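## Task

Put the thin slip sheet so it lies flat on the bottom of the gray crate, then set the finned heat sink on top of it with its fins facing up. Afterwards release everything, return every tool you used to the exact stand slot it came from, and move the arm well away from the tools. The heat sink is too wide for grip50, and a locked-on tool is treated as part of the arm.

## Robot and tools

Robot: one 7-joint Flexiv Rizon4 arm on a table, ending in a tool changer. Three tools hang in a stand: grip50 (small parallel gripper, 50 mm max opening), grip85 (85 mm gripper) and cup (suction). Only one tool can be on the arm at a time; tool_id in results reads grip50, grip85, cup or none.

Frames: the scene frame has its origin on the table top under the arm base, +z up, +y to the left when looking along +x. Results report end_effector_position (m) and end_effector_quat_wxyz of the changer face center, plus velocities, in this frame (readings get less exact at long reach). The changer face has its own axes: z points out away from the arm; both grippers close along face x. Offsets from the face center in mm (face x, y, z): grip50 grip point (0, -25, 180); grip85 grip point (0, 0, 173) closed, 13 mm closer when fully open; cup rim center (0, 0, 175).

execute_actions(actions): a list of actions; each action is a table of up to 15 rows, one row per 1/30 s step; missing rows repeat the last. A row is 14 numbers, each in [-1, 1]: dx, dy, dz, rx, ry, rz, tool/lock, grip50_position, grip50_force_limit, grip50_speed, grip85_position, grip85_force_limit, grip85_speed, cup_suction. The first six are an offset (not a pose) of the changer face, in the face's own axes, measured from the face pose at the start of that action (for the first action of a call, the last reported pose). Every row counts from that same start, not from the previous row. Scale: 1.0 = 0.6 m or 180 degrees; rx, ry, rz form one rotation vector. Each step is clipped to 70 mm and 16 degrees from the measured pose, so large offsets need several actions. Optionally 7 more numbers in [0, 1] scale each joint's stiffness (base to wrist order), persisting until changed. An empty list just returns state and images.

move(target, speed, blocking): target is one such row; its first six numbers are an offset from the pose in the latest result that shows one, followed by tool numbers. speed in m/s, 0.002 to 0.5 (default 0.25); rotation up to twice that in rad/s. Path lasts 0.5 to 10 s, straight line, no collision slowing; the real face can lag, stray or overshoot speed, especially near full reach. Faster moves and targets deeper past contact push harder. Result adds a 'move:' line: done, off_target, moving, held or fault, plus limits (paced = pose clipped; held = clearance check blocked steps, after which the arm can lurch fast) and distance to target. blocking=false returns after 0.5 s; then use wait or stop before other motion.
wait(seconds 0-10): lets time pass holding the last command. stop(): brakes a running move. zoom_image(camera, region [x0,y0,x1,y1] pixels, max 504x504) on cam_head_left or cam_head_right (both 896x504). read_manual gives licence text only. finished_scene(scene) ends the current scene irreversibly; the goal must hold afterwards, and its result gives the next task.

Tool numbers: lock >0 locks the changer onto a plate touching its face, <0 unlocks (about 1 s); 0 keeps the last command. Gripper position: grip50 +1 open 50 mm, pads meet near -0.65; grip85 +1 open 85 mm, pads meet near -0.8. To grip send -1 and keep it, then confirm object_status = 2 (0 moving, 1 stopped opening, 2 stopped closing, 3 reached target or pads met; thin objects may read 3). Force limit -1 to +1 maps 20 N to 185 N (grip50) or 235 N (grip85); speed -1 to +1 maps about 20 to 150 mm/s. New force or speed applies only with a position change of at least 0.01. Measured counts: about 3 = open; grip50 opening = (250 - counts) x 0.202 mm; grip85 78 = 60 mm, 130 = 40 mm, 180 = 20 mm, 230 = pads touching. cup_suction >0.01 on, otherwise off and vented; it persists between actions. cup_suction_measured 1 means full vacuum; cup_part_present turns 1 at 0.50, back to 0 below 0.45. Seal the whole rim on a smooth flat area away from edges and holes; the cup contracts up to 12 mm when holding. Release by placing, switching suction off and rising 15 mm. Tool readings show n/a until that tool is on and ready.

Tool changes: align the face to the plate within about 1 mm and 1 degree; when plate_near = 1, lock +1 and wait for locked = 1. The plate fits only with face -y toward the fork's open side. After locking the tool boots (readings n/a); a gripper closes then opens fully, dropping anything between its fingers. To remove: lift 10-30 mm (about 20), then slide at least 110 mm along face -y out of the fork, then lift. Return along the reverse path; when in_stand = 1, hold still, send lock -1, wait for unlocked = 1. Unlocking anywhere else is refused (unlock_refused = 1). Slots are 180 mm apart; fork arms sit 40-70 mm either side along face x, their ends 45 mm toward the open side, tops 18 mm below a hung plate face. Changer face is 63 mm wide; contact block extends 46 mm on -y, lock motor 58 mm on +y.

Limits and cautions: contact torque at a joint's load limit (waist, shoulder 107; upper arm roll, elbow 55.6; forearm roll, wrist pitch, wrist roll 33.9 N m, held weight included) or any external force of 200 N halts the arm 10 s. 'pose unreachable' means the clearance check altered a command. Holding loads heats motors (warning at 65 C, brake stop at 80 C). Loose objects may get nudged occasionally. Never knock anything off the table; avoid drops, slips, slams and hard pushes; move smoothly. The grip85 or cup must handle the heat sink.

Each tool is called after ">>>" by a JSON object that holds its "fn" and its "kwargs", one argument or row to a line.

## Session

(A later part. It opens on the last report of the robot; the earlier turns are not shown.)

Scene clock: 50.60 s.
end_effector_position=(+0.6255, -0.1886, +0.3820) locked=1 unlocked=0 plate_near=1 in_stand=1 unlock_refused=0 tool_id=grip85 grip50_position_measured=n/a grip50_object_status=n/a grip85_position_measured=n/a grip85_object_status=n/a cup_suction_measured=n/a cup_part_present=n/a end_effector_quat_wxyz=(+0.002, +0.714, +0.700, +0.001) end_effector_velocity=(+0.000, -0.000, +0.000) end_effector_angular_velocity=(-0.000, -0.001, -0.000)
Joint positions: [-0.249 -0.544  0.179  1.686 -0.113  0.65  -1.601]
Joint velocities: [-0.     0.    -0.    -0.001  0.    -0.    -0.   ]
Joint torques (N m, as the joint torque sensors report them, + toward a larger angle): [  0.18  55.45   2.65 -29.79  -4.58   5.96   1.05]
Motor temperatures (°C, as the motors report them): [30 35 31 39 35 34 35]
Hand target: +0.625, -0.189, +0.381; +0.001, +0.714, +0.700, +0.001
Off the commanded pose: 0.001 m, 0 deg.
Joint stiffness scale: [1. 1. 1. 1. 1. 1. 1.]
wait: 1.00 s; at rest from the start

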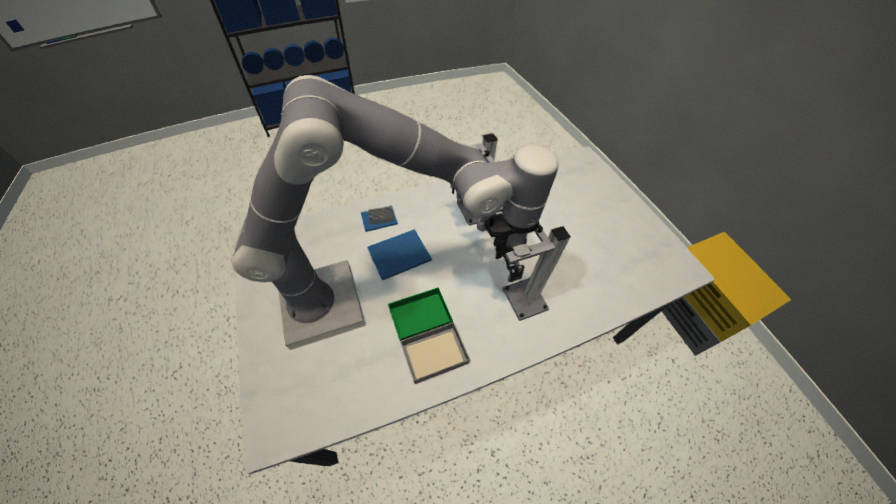

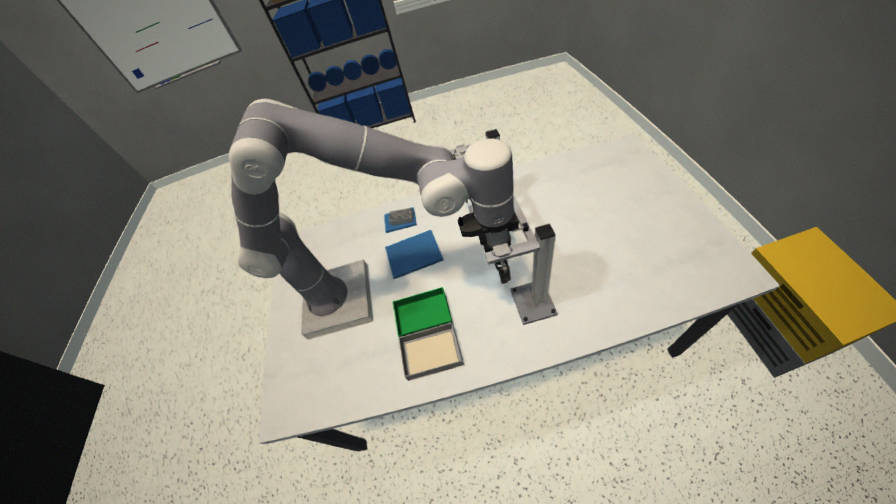

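>>> {"fn": "move", "kwargs": {
  "target": [0.0004, 0, -0.0335, 0.0012, 0.0004, 0, 0, 1, 0, 0, 1, 0, 1, 0],
  "speed": 0.08
}}

>>> {"fn": "move", "kwargs": {
  "target": [0, -0.195, 0, 0, 0, 0, 0, 1, 0, 0, 1, 0, 1, 0],
  "speed": 0.25
}}

Scene clock: 51.57 s.
end_effector_position=(+0.6254, -0.1883, +0.4021) locked=1 unlocked=0 plate_near=1 in_stand=0 unlock_refused=0 tool_id=grip85 grip50_position_measured=n/a grip50_object_status=n/a grip85_position_measured=n/a grip85_object_status=n/a cup_suction_measured=n/a cup_part_present=n/a end_effector_quat_wxyz=(+0.000, +0.714, +0.700, +0.000) end_effector_velocity=(-0.000, -0.000, -0.000) end_effector_angular_velocity=(-0.000, +0.001, +0.001)
Joint positions: [-0.252 -0.518  0.185  1.665 -0.107  0.6   -1.604]
Joint velocities: [-0.     0.     0.     0.    -0.    -0.001 -0.001]
Joint torques (N m, as the joint torque sensors report them, + toward a larger angle): [ -1.68  59.97   4.86 -34.13  -4.86   5.2   -0.66]
Motor temperatures (°C, as the motors report them): [30 35 31 39 35 34 35]
Hand target: +0.625, -0.188, +0.402; -0.000, +0.714, +0.700, +0.000
Off the commanded pose: 0.000 m, 0 deg.
Joint stiffness scale: [1. 1. 1. 1. 1. 1. 1.]
move: done

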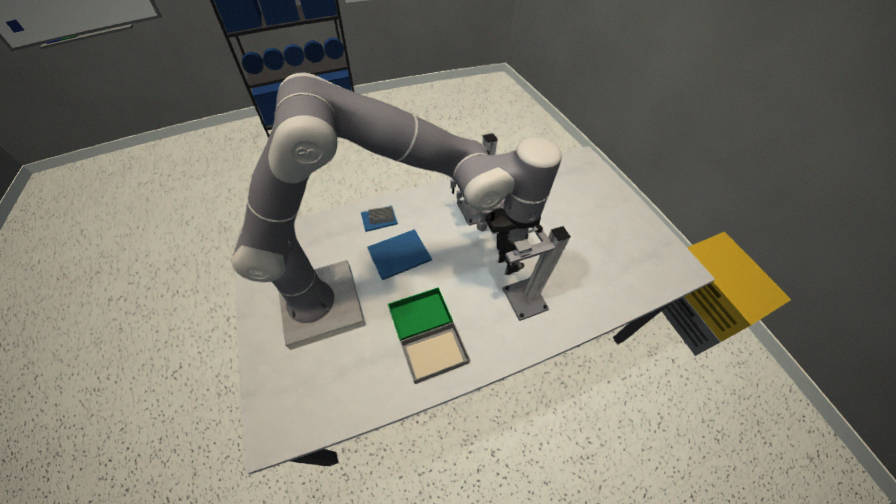

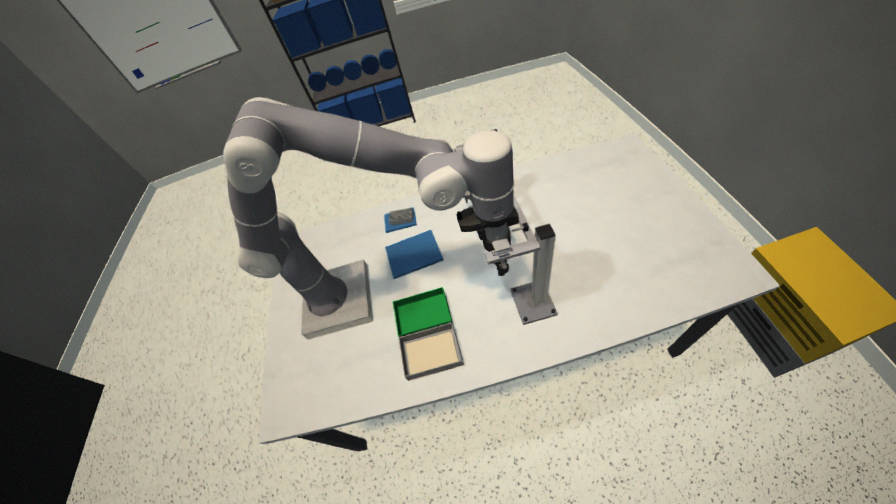

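Scene clock: 52.47 s.
end_effector_position=(+0.5084, -0.1858, +0.4015) locked=1 unlocked=0 plate_near=1 in_stand=0 unlock_refused=0 tool_id=grip85 grip50_position_measured=n/a grip50_object_status=n/a grip85_position_measured=n/a grip85_object_status=n/a cup_suction_measured=n/a cup_part_present=n/a end_effector_quat_wxyz=(-0.000, +0.714, +0.700, -0.000) end_effector_velocity=(-0.001, +0.000, -0.001) end_effector_angular_velocity=(+0.001, +0.002, +0.002)
Joint positions: [-0.32  -0.285  0.21   2.019 -0.074  0.722 -1.642]
Joint velocities: [-0.     0.     0.     0.002  0.     0.    -0.002]
Joint torques (N m, as the joint torque sensors report them, + toward a larger angle): [ -0.98  46.88   2.97 -30.87  -4.59   6.73  -0.68]
Motor temperatures (°C, as the motors report them): [30 35 31 40 35 34 35]
Hand target: +0.508, -0.186, +0.402; +0.000, +0.714, +0.700, +0.000
Off the commanded pose: 0.001 m, 0 deg.
Joint stiffness scale: [1. 1. 1. 1. 1. 1. 1.]
move: done

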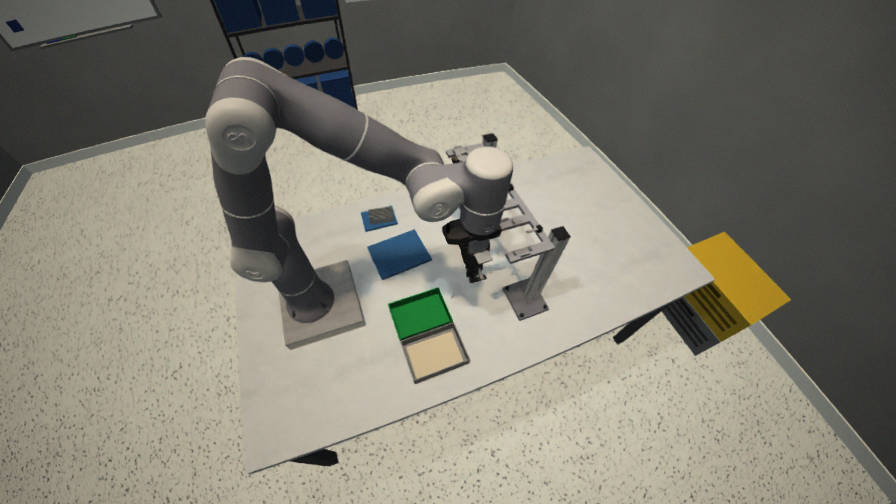

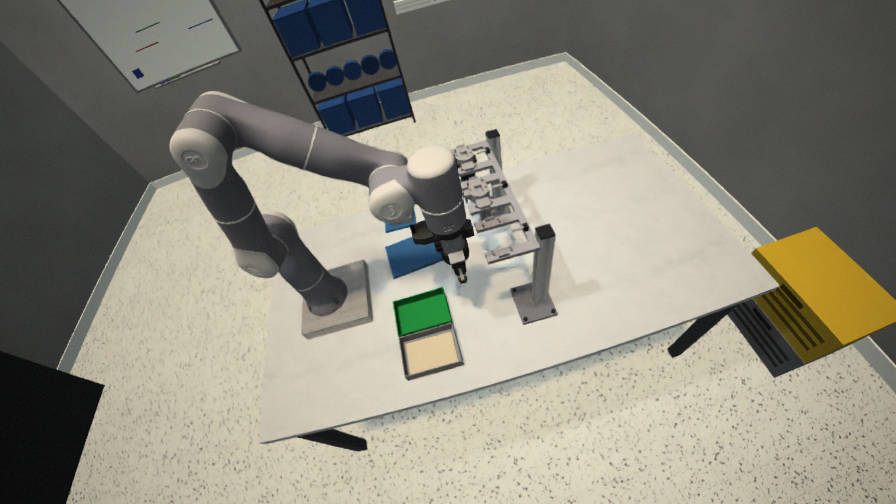

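>>> {"fn": "move", "kwargs": {
  "target": [0.8304, -0.3055, 0.2158, 0, 0, 0.0436, 0, 1, 0, 0, 1, 0, 1, 0],
  "speed": 0.45
}}

>>> {"fn": "zoom_image", "kwargs": {
  "camera": "cam_head_left",
  "region": [345, 165, 420, 240]
}}

>>> {"fn": "zoom_image", "kwargs": {
  "camera": "cam_head_right",
  "region": [360, 165, 435, 240]
}}

Scene clock: 54.60 s.
end_effector_position=(+0.3378, +0.3150, +0.2715) locked=1 unlocked=0 plate_near=1 in_stand=0 unlock_refused=0 tool_id=grip85 grip50_position_measured=n/a grip50_object_status=n/a grip85_position_measured=3 grip85_object_status=3 cup_suction_measured=n/a cup_part_present=n/a end_effector_quat_wxyz=(+0.003, +0.760, +0.649, -0.000) end_effector_velocity=(+0.000, +0.000, +0.000) end_effector_angular_velocity=(+0.000, -0.003, -0.001)
Joint positions: [ 0.509 -0.466  0.415  2.346 -0.478  1.164 -0.108]
Joint velocities: [ 0.003  0.001 -0.004  0.001 -0.003  0.002  0.004]
Joint torques (N m, as the joint torque sensors report them, + toward a larger angle): [  0.98  41.44   7.03 -20.22  -3.3    6.72   1.23]
Motor temperatures (°C, as the motors report them): [30 35 31 40 35 34 35]
Hand target: +0.338, +0.315, +0.272; +0.003, +0.761, +0.649, -0.000
Off the commanded pose: 0.003 m, 0 deg.
Joint stiffness scale: [1. 1. 1. 1. 1. 1. 1.]
move: done

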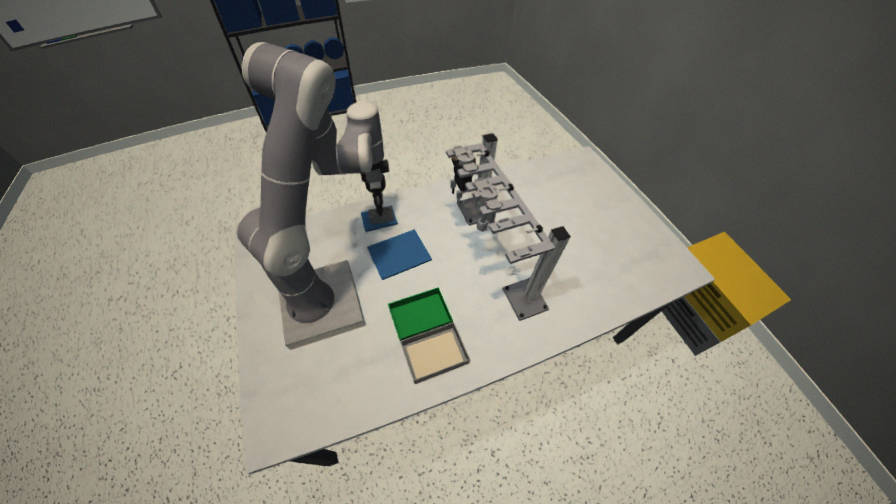

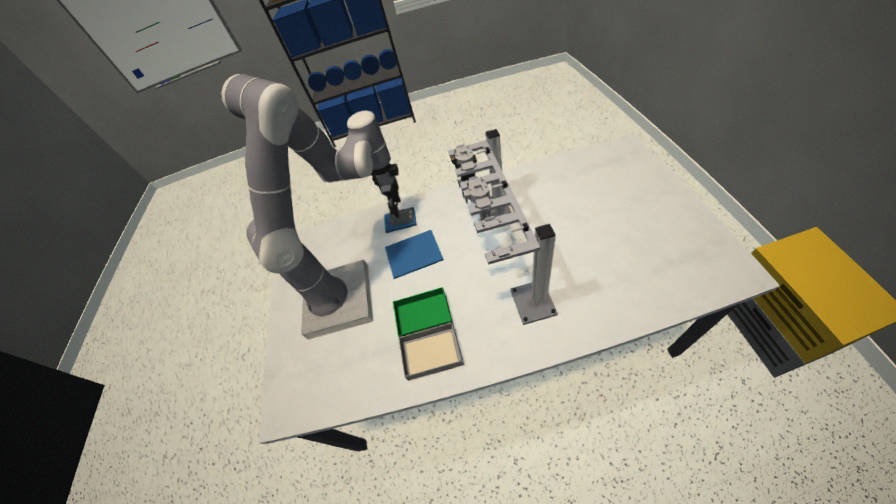

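Region (345, 165, 420, 240) of cam_head_left's 896x504 image, scaled by 6.720, with more detail than that image has.

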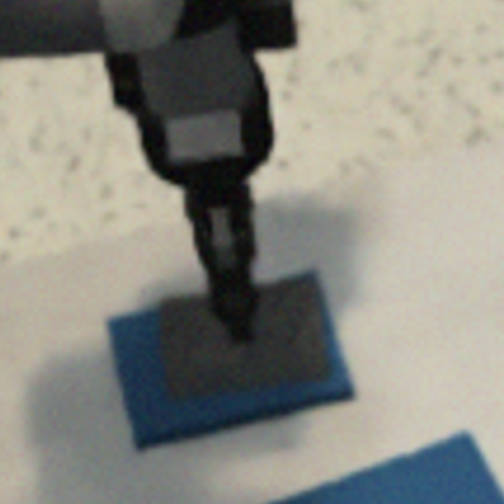

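Region (360, 165, 435, 240) of cam_head_right's 896x504 image, scaled by 6.720, with more detail than that image has.

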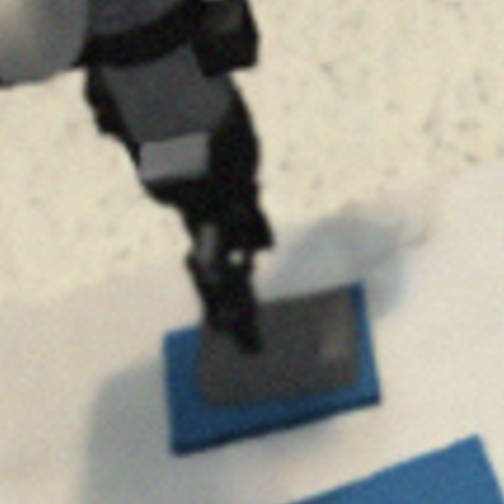

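>>> {"fn": "move", "kwargs": {
  "target": [0.0014, 0.0035, 0.0442, 0.0015, 0.0012, 0, 0, 1, 0, 0, 1, 0, 1, 0],
  "speed": 0.1
}}

>>> {"fn": "zoom_image", "kwargs": {
  "camera": "cam_head_left",
  "region": [355, 185, 410, 240]
}}

>>> {"fn": "zoom_image", "kwargs": {
  "camera": "cam_head_right",
  "region": [375, 185, 430, 240]
}}

Scene clock: 56.57 s.
end_effector_position=(+0.3402, +0.3155, +0.2451) locked=1 unlocked=0 plate_near=1 in_stand=0 unlock_refused=0 tool_id=grip85 grip50_position_measured=n/a grip50_object_status=n/a grip85_position_measured=3 grip85_object_status=3 cup_suction_measured=n/a cup_part_present=n/a end_effector_quat_wxyz=(-0.000, +0.760, +0.649, -0.001) end_effector_velocity=(+0.000, -0.000, -0.000) end_effector_angular_velocity=(+0.001, -0.001, -0.000)
Joint positions: [ 0.549 -0.531  0.344  2.354 -0.542  1.244 -0.069]
Joint velocities: [ 0.002 -0.    -0.003  0.    -0.     0.002  0.   ]
Joint torques (N m, as the joint torque sensors report them, + toward a larger angle): [  1.87  42.13   7.08 -17.78  -2.78   6.55   1.1 ]
Motor temperatures (°C, as the motors report them): [30 35 31 40 35 34 35]
Hand target: +0.340, +0.316, +0.245; -0.000, +0.760, +0.649, -0.000
Off the commanded pose: 0.000 m, 0 deg.
Joint stiffness scale: [1. 1. 1. 1. 1. 1. 1.]
move: done

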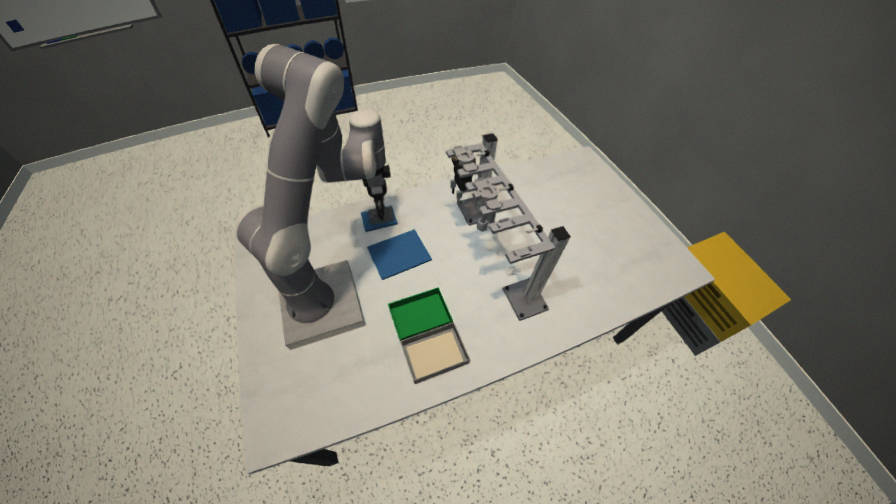

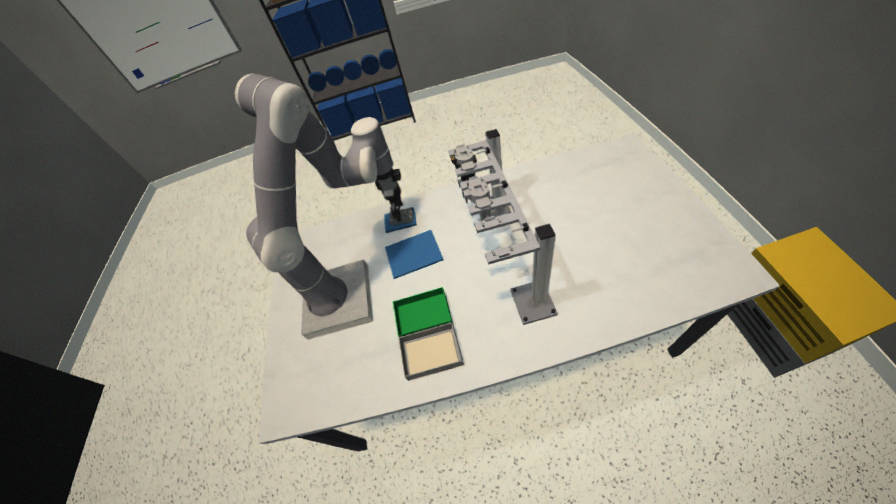

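Region (355, 185, 410, 240) of cam_head_left's 896x504 image, scaled by 9.164, with more detail than that image has.

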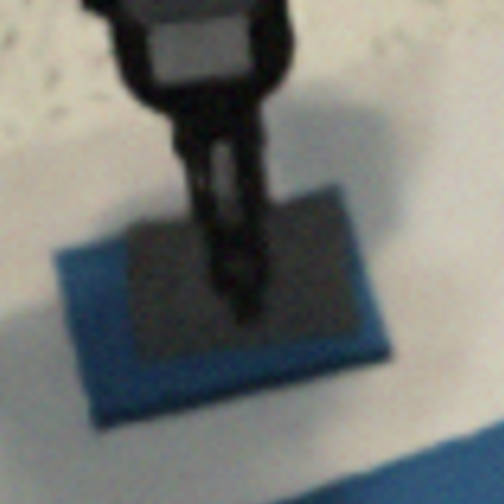

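Region (375, 185, 430, 240) of cam_head_right's 896x504 image, scaled by 9.164, with more detail than that image has.

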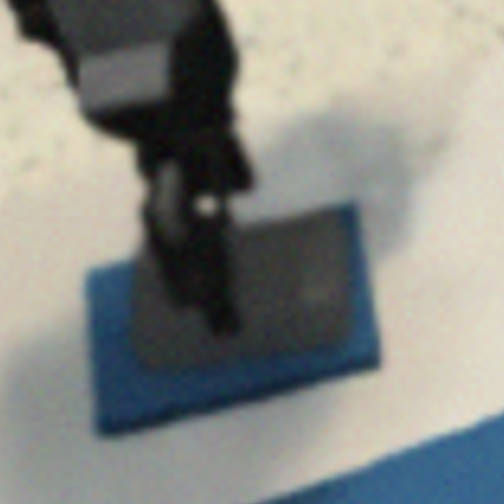

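>>> {"fn": "execute_actions", "kwargs": {
  "actions": []
}}

Scene clock: 57.33 s.
end_effector_position=(+0.3402, +0.3155, +0.2451) locked=1 unlocked=0 plate_near=1 in_stand=0 unlock_refused=0 tool_id=grip85 grip50_position_measured=n/a grip50_object_status=n/a grip85_position_measured=3 grip85_object_status=3 cup_suction_measured=n/a cup_part_present=n/a end_effector_quat_wxyz=(-0.000, +0.760, +0.649, -0.001) end_effector_velocity=(-0.000, -0.000, -0.000) end_effector_angular_velocity=(-0.000, +0.000, -0.001)
Joint positions: [ 0.549 -0.531  0.344  2.354 -0.542  1.244 -0.069]
Joint velocities: [ 0.    -0.    -0.     0.    -0.    -0.     0.001]
Joint torques (N m, as the joint torque sensors report them, + toward a larger angle): [  1.48  41.89   6.87 -17.85  -2.72   6.78   1.18]
Motor temperatures (°C, as the motors report them): [30 35 31 40 35 34 35]
Hand target: +0.340, +0.316, +0.245; -0.000, +0.760, +0.649, -0.000
Off the commanded pose: 0.000 m, 0 deg.
Joint stiffness scale: [1. 1. 1. 1. 1. 1. 1.]

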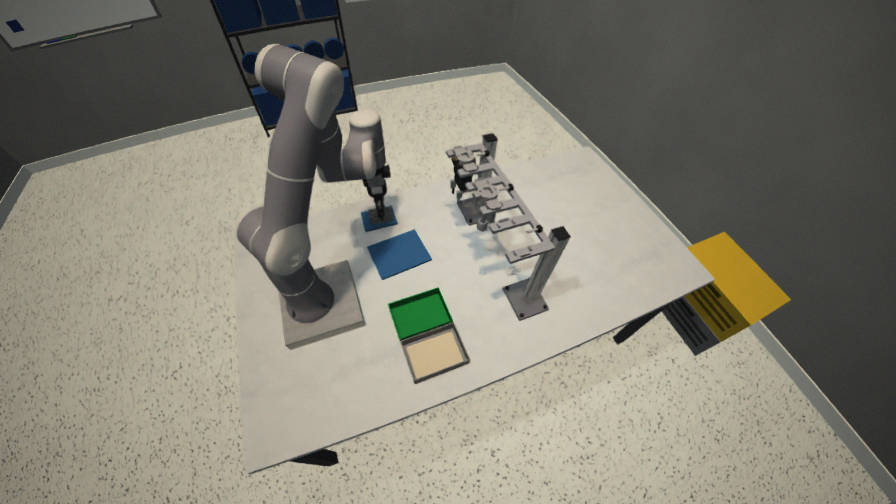

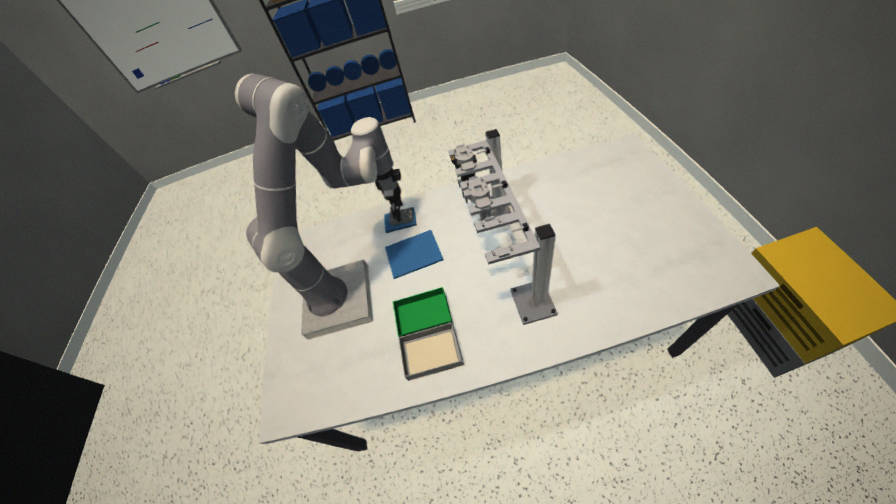

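>>> {"fn": "zoom_image", "kwargs": {
  "camera": "cam_head_left",
  "region": [340, 160, 430, 250]
}}

>>> {"fn": "zoom_image", "kwargs": {
  "camera": "cam_head_right",
  "region": [355, 160, 445, 250]
}}

Region (340, 160, 430, 250) of cam_head_left's 896x504 image, scaled by 5.600, with more detail than that image has.

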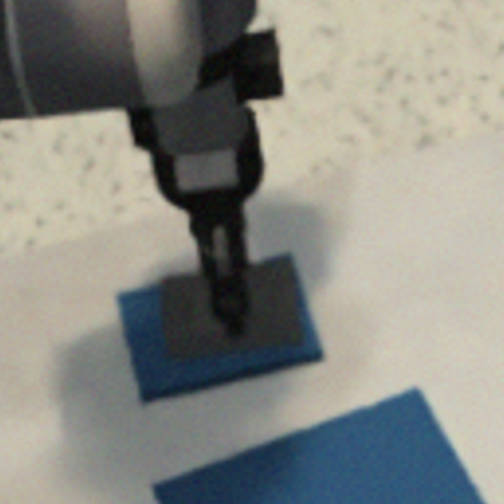

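Region (355, 160, 445, 250) of cam_head_right's 896x504 image, scaled by 5.600, with more detail than that image has.

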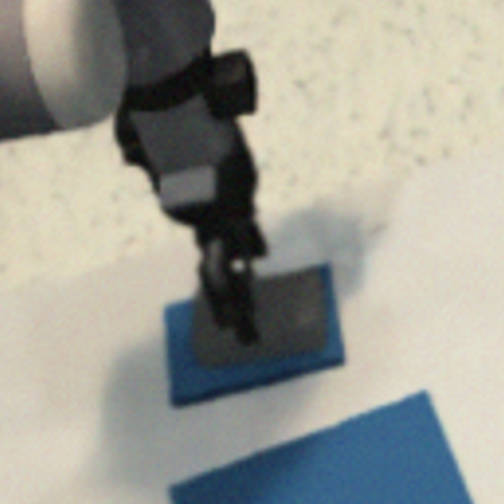

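>>> {"fn": "move", "kwargs": {
  "target": [0, 0, 0.02, 0, 0, 0, 0, 0, 0, 0, 1, 0, 0, 0],
  "speed": 0.04
}}

Scene clock: 58.37 s.
end_effector_position=(+0.3403, +0.3155, +0.2331) locked=1 unlocked=0 plate_near=1 in_stand=0 unlock_refused=0 tool_id=grip85 grip50_position_measured=n/a grip50_object_status=n/a grip85_position_measured=3 grip85_object_status=3 cup_suction_measured=n/a cup_part_present=n/a end_effector_quat_wxyz=(-0.000, +0.760, +0.650, -0.001) end_effector_velocity=(+0.000, +0.000, -0.000) end_effector_angular_velocity=(+0.001, -0.001, +0.000)
Joint positions: [ 0.575 -0.559  0.305  2.359 -0.572  1.282 -0.048]
Joint velocities: [ 0.002 -0.    -0.003 -0.    -0.     0.002 -0.   ]
Joint torques (N m, as the joint torque sensors report them, + toward a larger angle): [  1.39  42.73   6.03 -16.93  -2.64   6.74   1.08]
Motor temperatures (°C, as the motors report them): [30 35 31 40 35 34 35]
Hand target: +0.340, +0.316, +0.233; -0.000, +0.760, +0.649, -0.001
Off the commanded pose: 0.000 m, 0 deg.
Joint stiffness scale: [1. 1. 1. 1. 1. 1. 1.]
move: done

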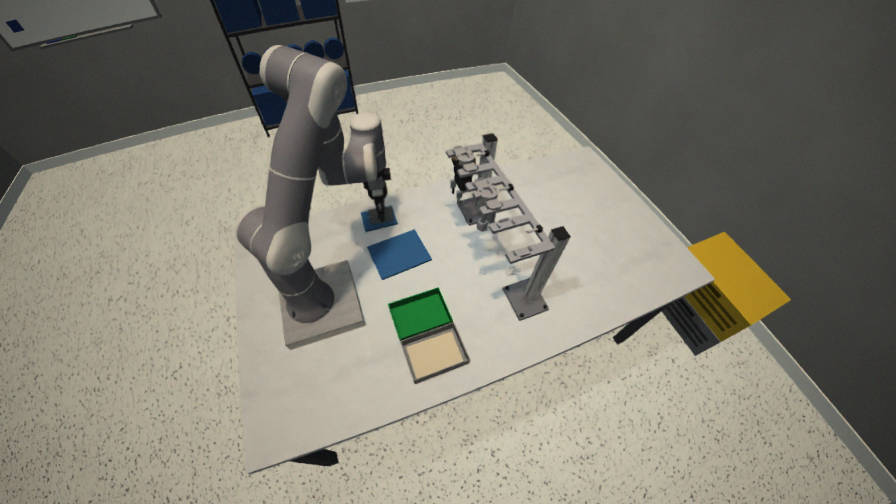

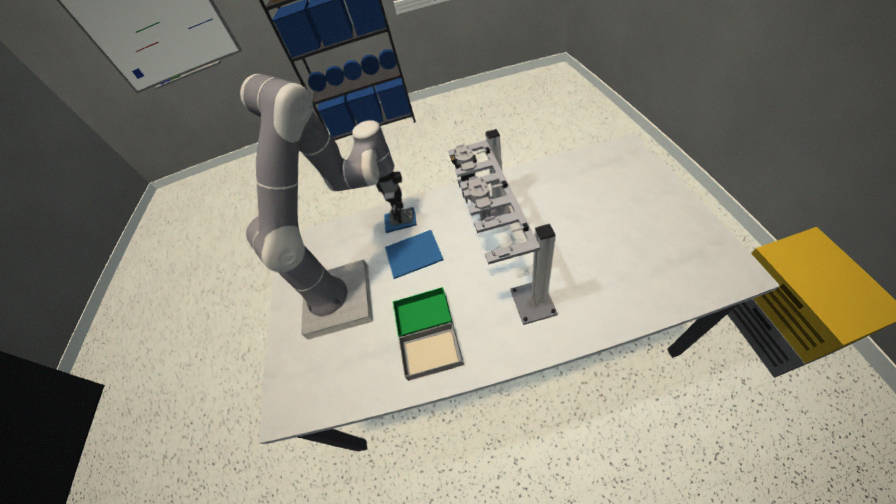

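>>> {"fn": "zoom_image", "kwargs": {
  "camera": "cam_head_left",
  "region": [350, 180, 410, 240]
}}

>>> {"fn": "zoom_image", "kwargs": {
  "camera": "cam_head_right",
  "region": [370, 180, 430, 240]
}}

Region (350, 180, 410, 240) of cam_head_left's 896x504 image, scaled by 8.400, with more detail than that image has.

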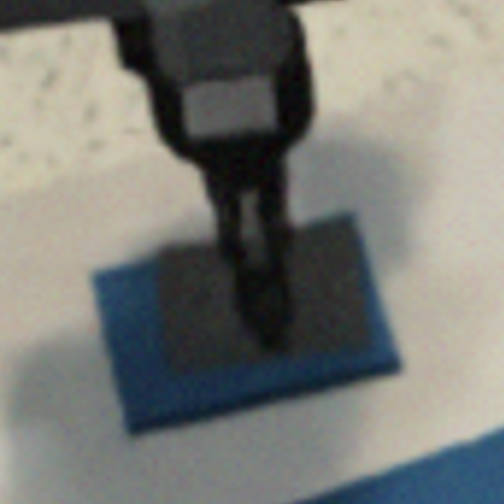

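Region (370, 180, 430, 240) of cam_head_right's 896x504 image, scaled by 8.400, with more detail than that image has.

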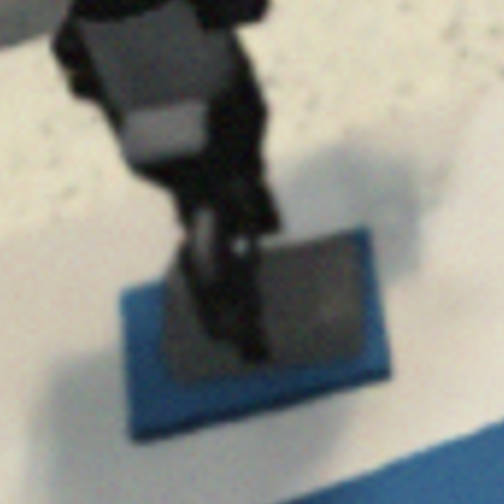

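>>> {"fn": "move", "kwargs": {
  "target": [0, 0, 0.0175, 0, 0, 0, 0, 0, 0, 0, 1, 0, 0, 0],
  "speed": 0.03
}}

Scene clock: 59.37 s.
end_effector_position=(+0.3404, +0.3154, +0.2227) locked=1 unlocked=0 plate_near=1 in_stand=0 unlock_refused=0 tool_id=grip85 grip50_position_measured=n/a grip50_object_status=n/a grip85_position_measured=3 grip85_object_status=3 cup_suction_measured=n/a cup_part_present=n/a end_effector_quat_wxyz=(-0.000, +0.760, +0.650, -0.001) end_effector_velocity=(+0.000, +0.000, -0.000) end_effector_angular_velocity=(+0.001, -0.001, +0.000)
Joint positions: [ 0.598 -0.583  0.271  2.363 -0.596  1.314 -0.03 ]
Joint velocities: [ 0.002 -0.    -0.003 -0.    -0.     0.002  0.   ]
Joint torques (N m, as the joint torque sensors report them, + toward a larger angle): [  1.28  42.95   6.38 -16.16  -2.34   6.89   1.13]
Motor temperatures (°C, as the motors report them): [30 35 31 40 35 34 35]
Hand target: +0.340, +0.316, +0.223; -0.000, +0.760, +0.650, -0.001
Off the commanded pose: 0.000 m, 0 deg.
Joint stiffness scale: [1. 1. 1. 1. 1. 1. 1.]
move: done

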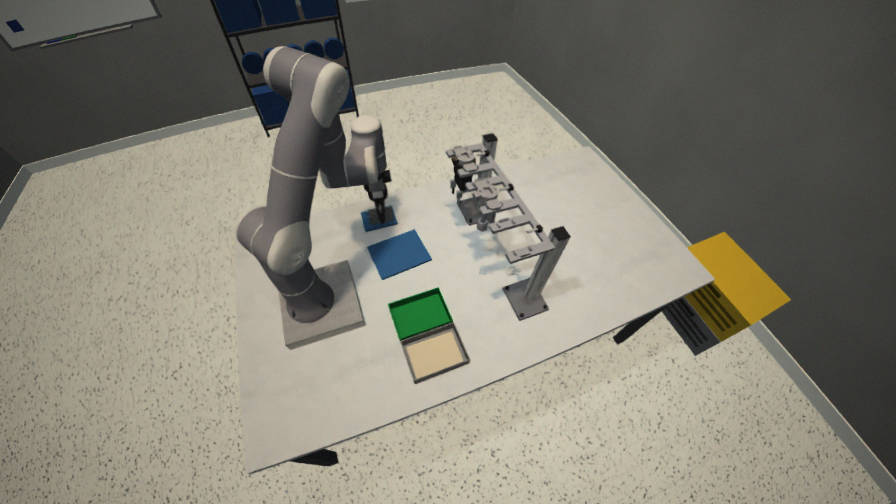

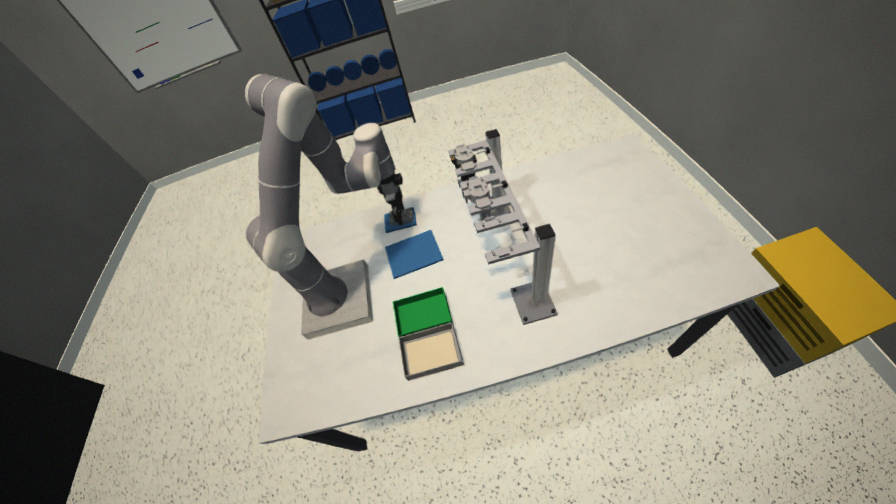

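>>> {"fn": "zoom_image", "kwargs": {
  "camera": "cam_head_left",
  "region": [350, 180, 410, 240]
}}

>>> {"fn": "zoom_image", "kwargs": {
  "camera": "cam_head_right",
  "region": [370, 180, 430, 240]
}}

Region (350, 180, 410, 240) of cam_head_left's 896x504 image, scaled by 8.400, with more detail than that image has.

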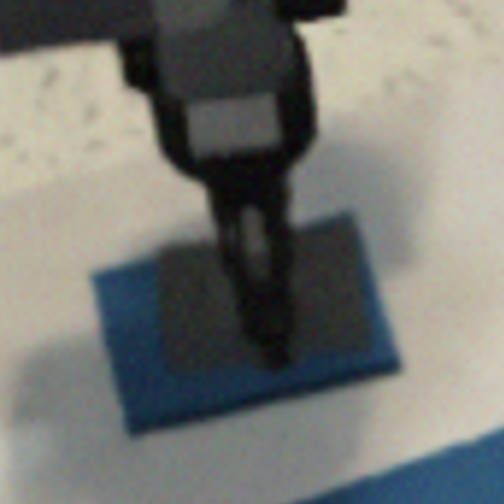

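Region (370, 180, 430, 240) of cam_head_right's 896x504 image, scaled by 8.400, with more detail than that image has.

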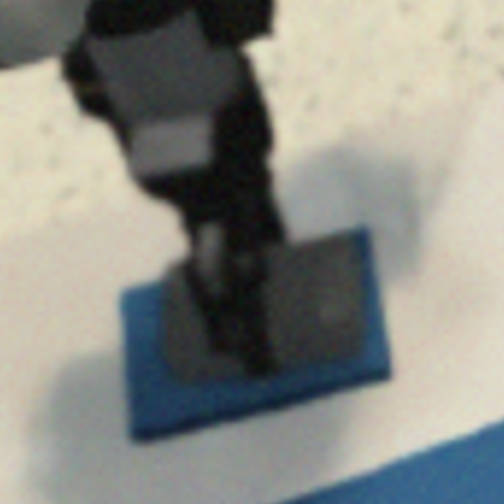

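>>> {"fn": "execute_actions", "kwargs": {
  "actions": [
    [[0,0,0.001,0,0,0,0,0,0,0,1,-0.4,-0.3,0],[0,0,0.002,0,0,0,0,0,0,0,1,-0.4,-0.3,0],[0,0,0.003,0,0,0,0,0,0,0,1,-0.4,-0.3,0],[0,0,0.004,0,0,0,0,0,0,0,1,-0.4,-0.3,0],[0,0,0.0045,0,0,0,0,0,0,0,1,-0.4,-0.3,0],[0,0,0.0045,0,0,0,0,0,0,0,-1,-0.4,-0.3,0]],
    [[0,0,0,0,0,0,0,0,0,0,-1,-0.4,-0.3,0]]
  ]
}}

Scene clock: 62.67 s.
end_effector_position=(+0.3405, +0.3155, +0.2202) locked=1 unlocked=0 plate_near=1 in_stand=0 unlock_refused=0 tool_id=grip85 grip50_position_measured=n/a grip50_object_status=n/a grip85_position_measured=80 grip85_object_status=2 cup_suction_measured=n/a cup_part_present=n/a end_effector_quat_wxyz=(-0.000, +0.760, +0.650, -0.001) end_effector_velocity=(-0.000, +0.000, -0.000) end_effector_angular_velocity=(+0.000, +0.000, -0.000)
Joint positions: [ 0.605 -0.589  0.261  2.363 -0.601  1.323 -0.026]
Joint velocities: [0. 0. 0. 0. 0. 0. 0.]
Joint torques (N m, as the joint torque sensors report them, + toward a larger angle): [ -0.09  41.86   6.98 -16.08  -1.87   5.81   0.16]
Motor temperatures (°C, as the motors report them): [30 35 31 39 35 34 35]
Hand target: +0.340, +0.315, +0.220; -0.000, +0.760, +0.650, -0.001
Off the commanded pose: 0.000 m, 0 deg.
Joint stiffness scale: [1. 1. 1. 1. 1. 1. 1.]
Step readings (end_effector_position; steps 1 to 15: 1st action; 16 to 30: 2nd action):
0: (+0.3404, +0.3154, +0.2227)
1: (+0.3404, +0.3154, +0.2226)
2: (+0.3404, +0.3154, +0.2223)
4: (+0.3405, +0.3154, +0.2213)
8: (+0.3404, +0.3154, +0.2201)
15: (+0.3404, +0.3154, +0.2200)
16: (+0.3404, +0.3154, +0.2200)
17: (+0.3404, +0.3154, +0.2200)
19: (+0.3404, +0.3154, +0.2200)
23: (+0.3405, +0.3155, +0.2202)
30: end_effector_position above

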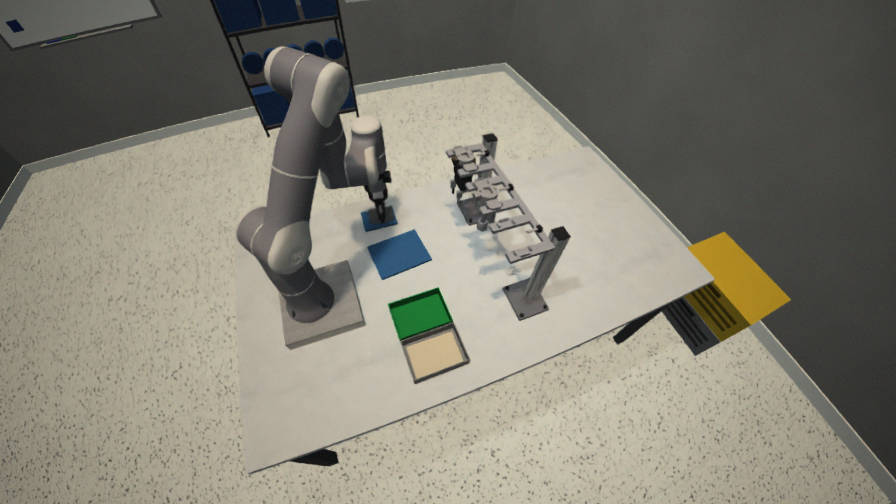

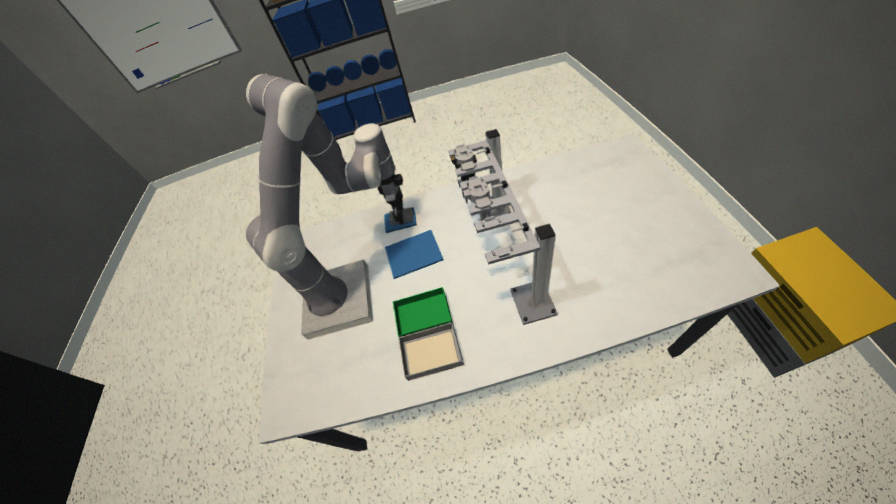

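>>> {"fn": "move", "kwargs": {
  "target": [0, 0, -0.05, 0, 0, 0, 0, 0, 0, 0, -1, -0.4, -0.3, 0],
  "speed": 0.1
}}

Scene clock: 63.80 s.
end_effector_position=(+0.3404, +0.3153, +0.2500) locked=1 unlocked=0 plate_near=1 in_stand=0 unlock_refused=0 tool_id=grip85 grip50_position_measured=n/a grip50_object_status=n/a grip85_position_measured=80 grip85_object_status=2 cup_suction_measured=n/a cup_part_present=n/a end_effector_quat_wxyz=(-0.000, +0.760, +0.650, -0.001) end_effector_velocity=(-0.000, +0.000, +0.000) end_effector_angular_velocity=(+0.000, +0.001, +0.001)
Joint positions: [ 0.542 -0.519  0.357  2.352 -0.527  1.228 -0.08 ]
Joint velocities: [-0.002  0.     0.003 -0.001  0.001 -0.002 -0.002]
Joint torques (N m, as the joint torque sensors report them, + toward a larger angle): [ -2.2   43.78   8.5  -20.    -2.13   5.43  -0.69]
Motor temperatures (°C, as the motors report them): [30 35 31 39 35 34 35]
Hand target: +0.340, +0.315, +0.250; -0.000, +0.760, +0.650, -0.001
Off the commanded pose: 0.000 m, 0 deg.
Joint stiffness scale: [1. 1. 1. 1. 1. 1. 1.]
move: done

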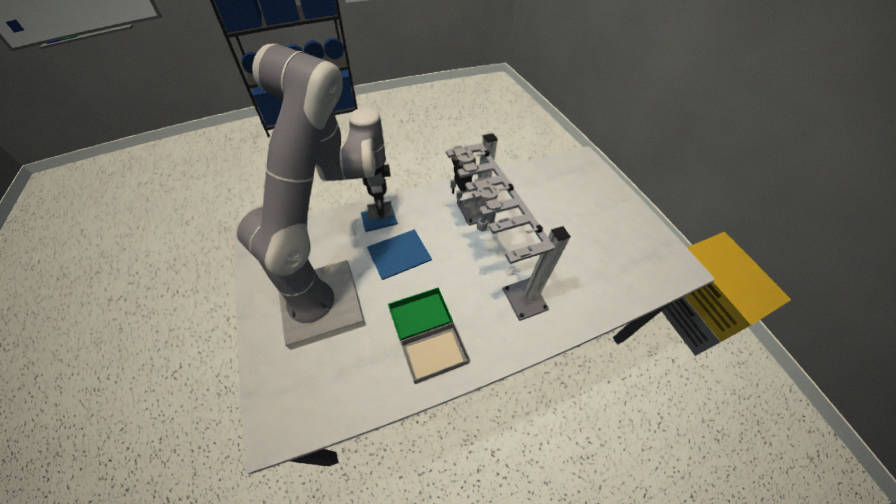

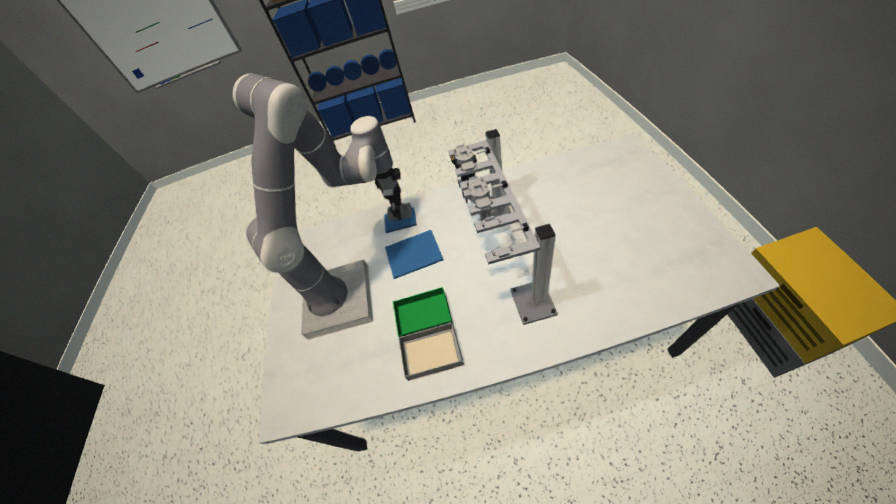

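>>> {"fn": "move", "kwargs": {
  "target": [-0.4986, 0.2126, -0.075, 0, 0, -0.0433, 0, 0, 0, 0, -1, -0.4, -0.3, 0],
  "speed": 0.35
}}

Scene clock: 65.77 s.
end_effector_position=(+0.4182, +0.0003, +0.2936) locked=1 unlocked=0 plate_near=1 in_stand=0 unlock_refused=0 tool_id=grip85 grip50_position_measured=n/a grip50_object_status=n/a grip85_position_measured=80 grip85_object_status=2 cup_suction_measured=n/a cup_part_present=n/a end_effector_quat_wxyz=(-0.002, +0.715, +0.700, -0.001) end_effector_velocity=(+0.000, +0.000, +0.000) end_effector_angular_velocity=(+0.001, +0.001, +0.002)
Joint positions: [-0.149 -0.322  0.378  2.447 -0.281  1.157 -1.101]
Joint velocities: [-0.002 -0.     0.003 -0.002  0.003 -0.003 -0.004]
Joint torques (N m, as the joint torque sensors report them, + toward a larger angle): [ -1.6   35.81   5.16 -22.29  -2.44   5.38  -0.39]
Motor temperatures (°C, as the motors report them): [30 35 31 39 35 34 35]
Hand target: +0.418, +0.000, +0.294; -0.002, +0.714, +0.700, -0.001
Off the commanded pose: 0.002 m, 0 deg.
Joint stiffness scale: [1. 1. 1. 1. 1. 1. 1.]
move: done

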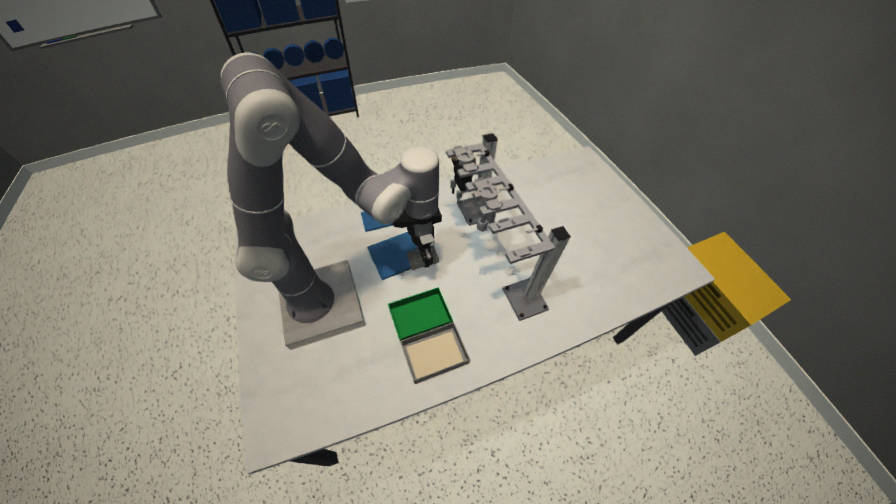

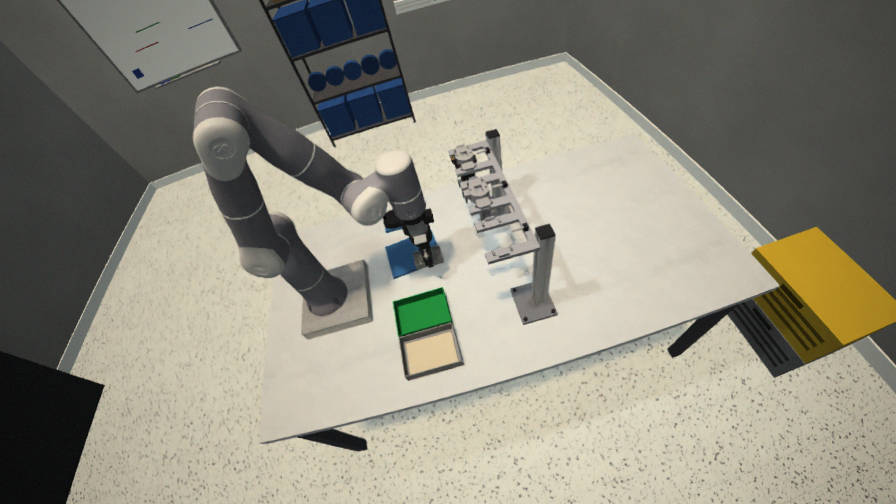

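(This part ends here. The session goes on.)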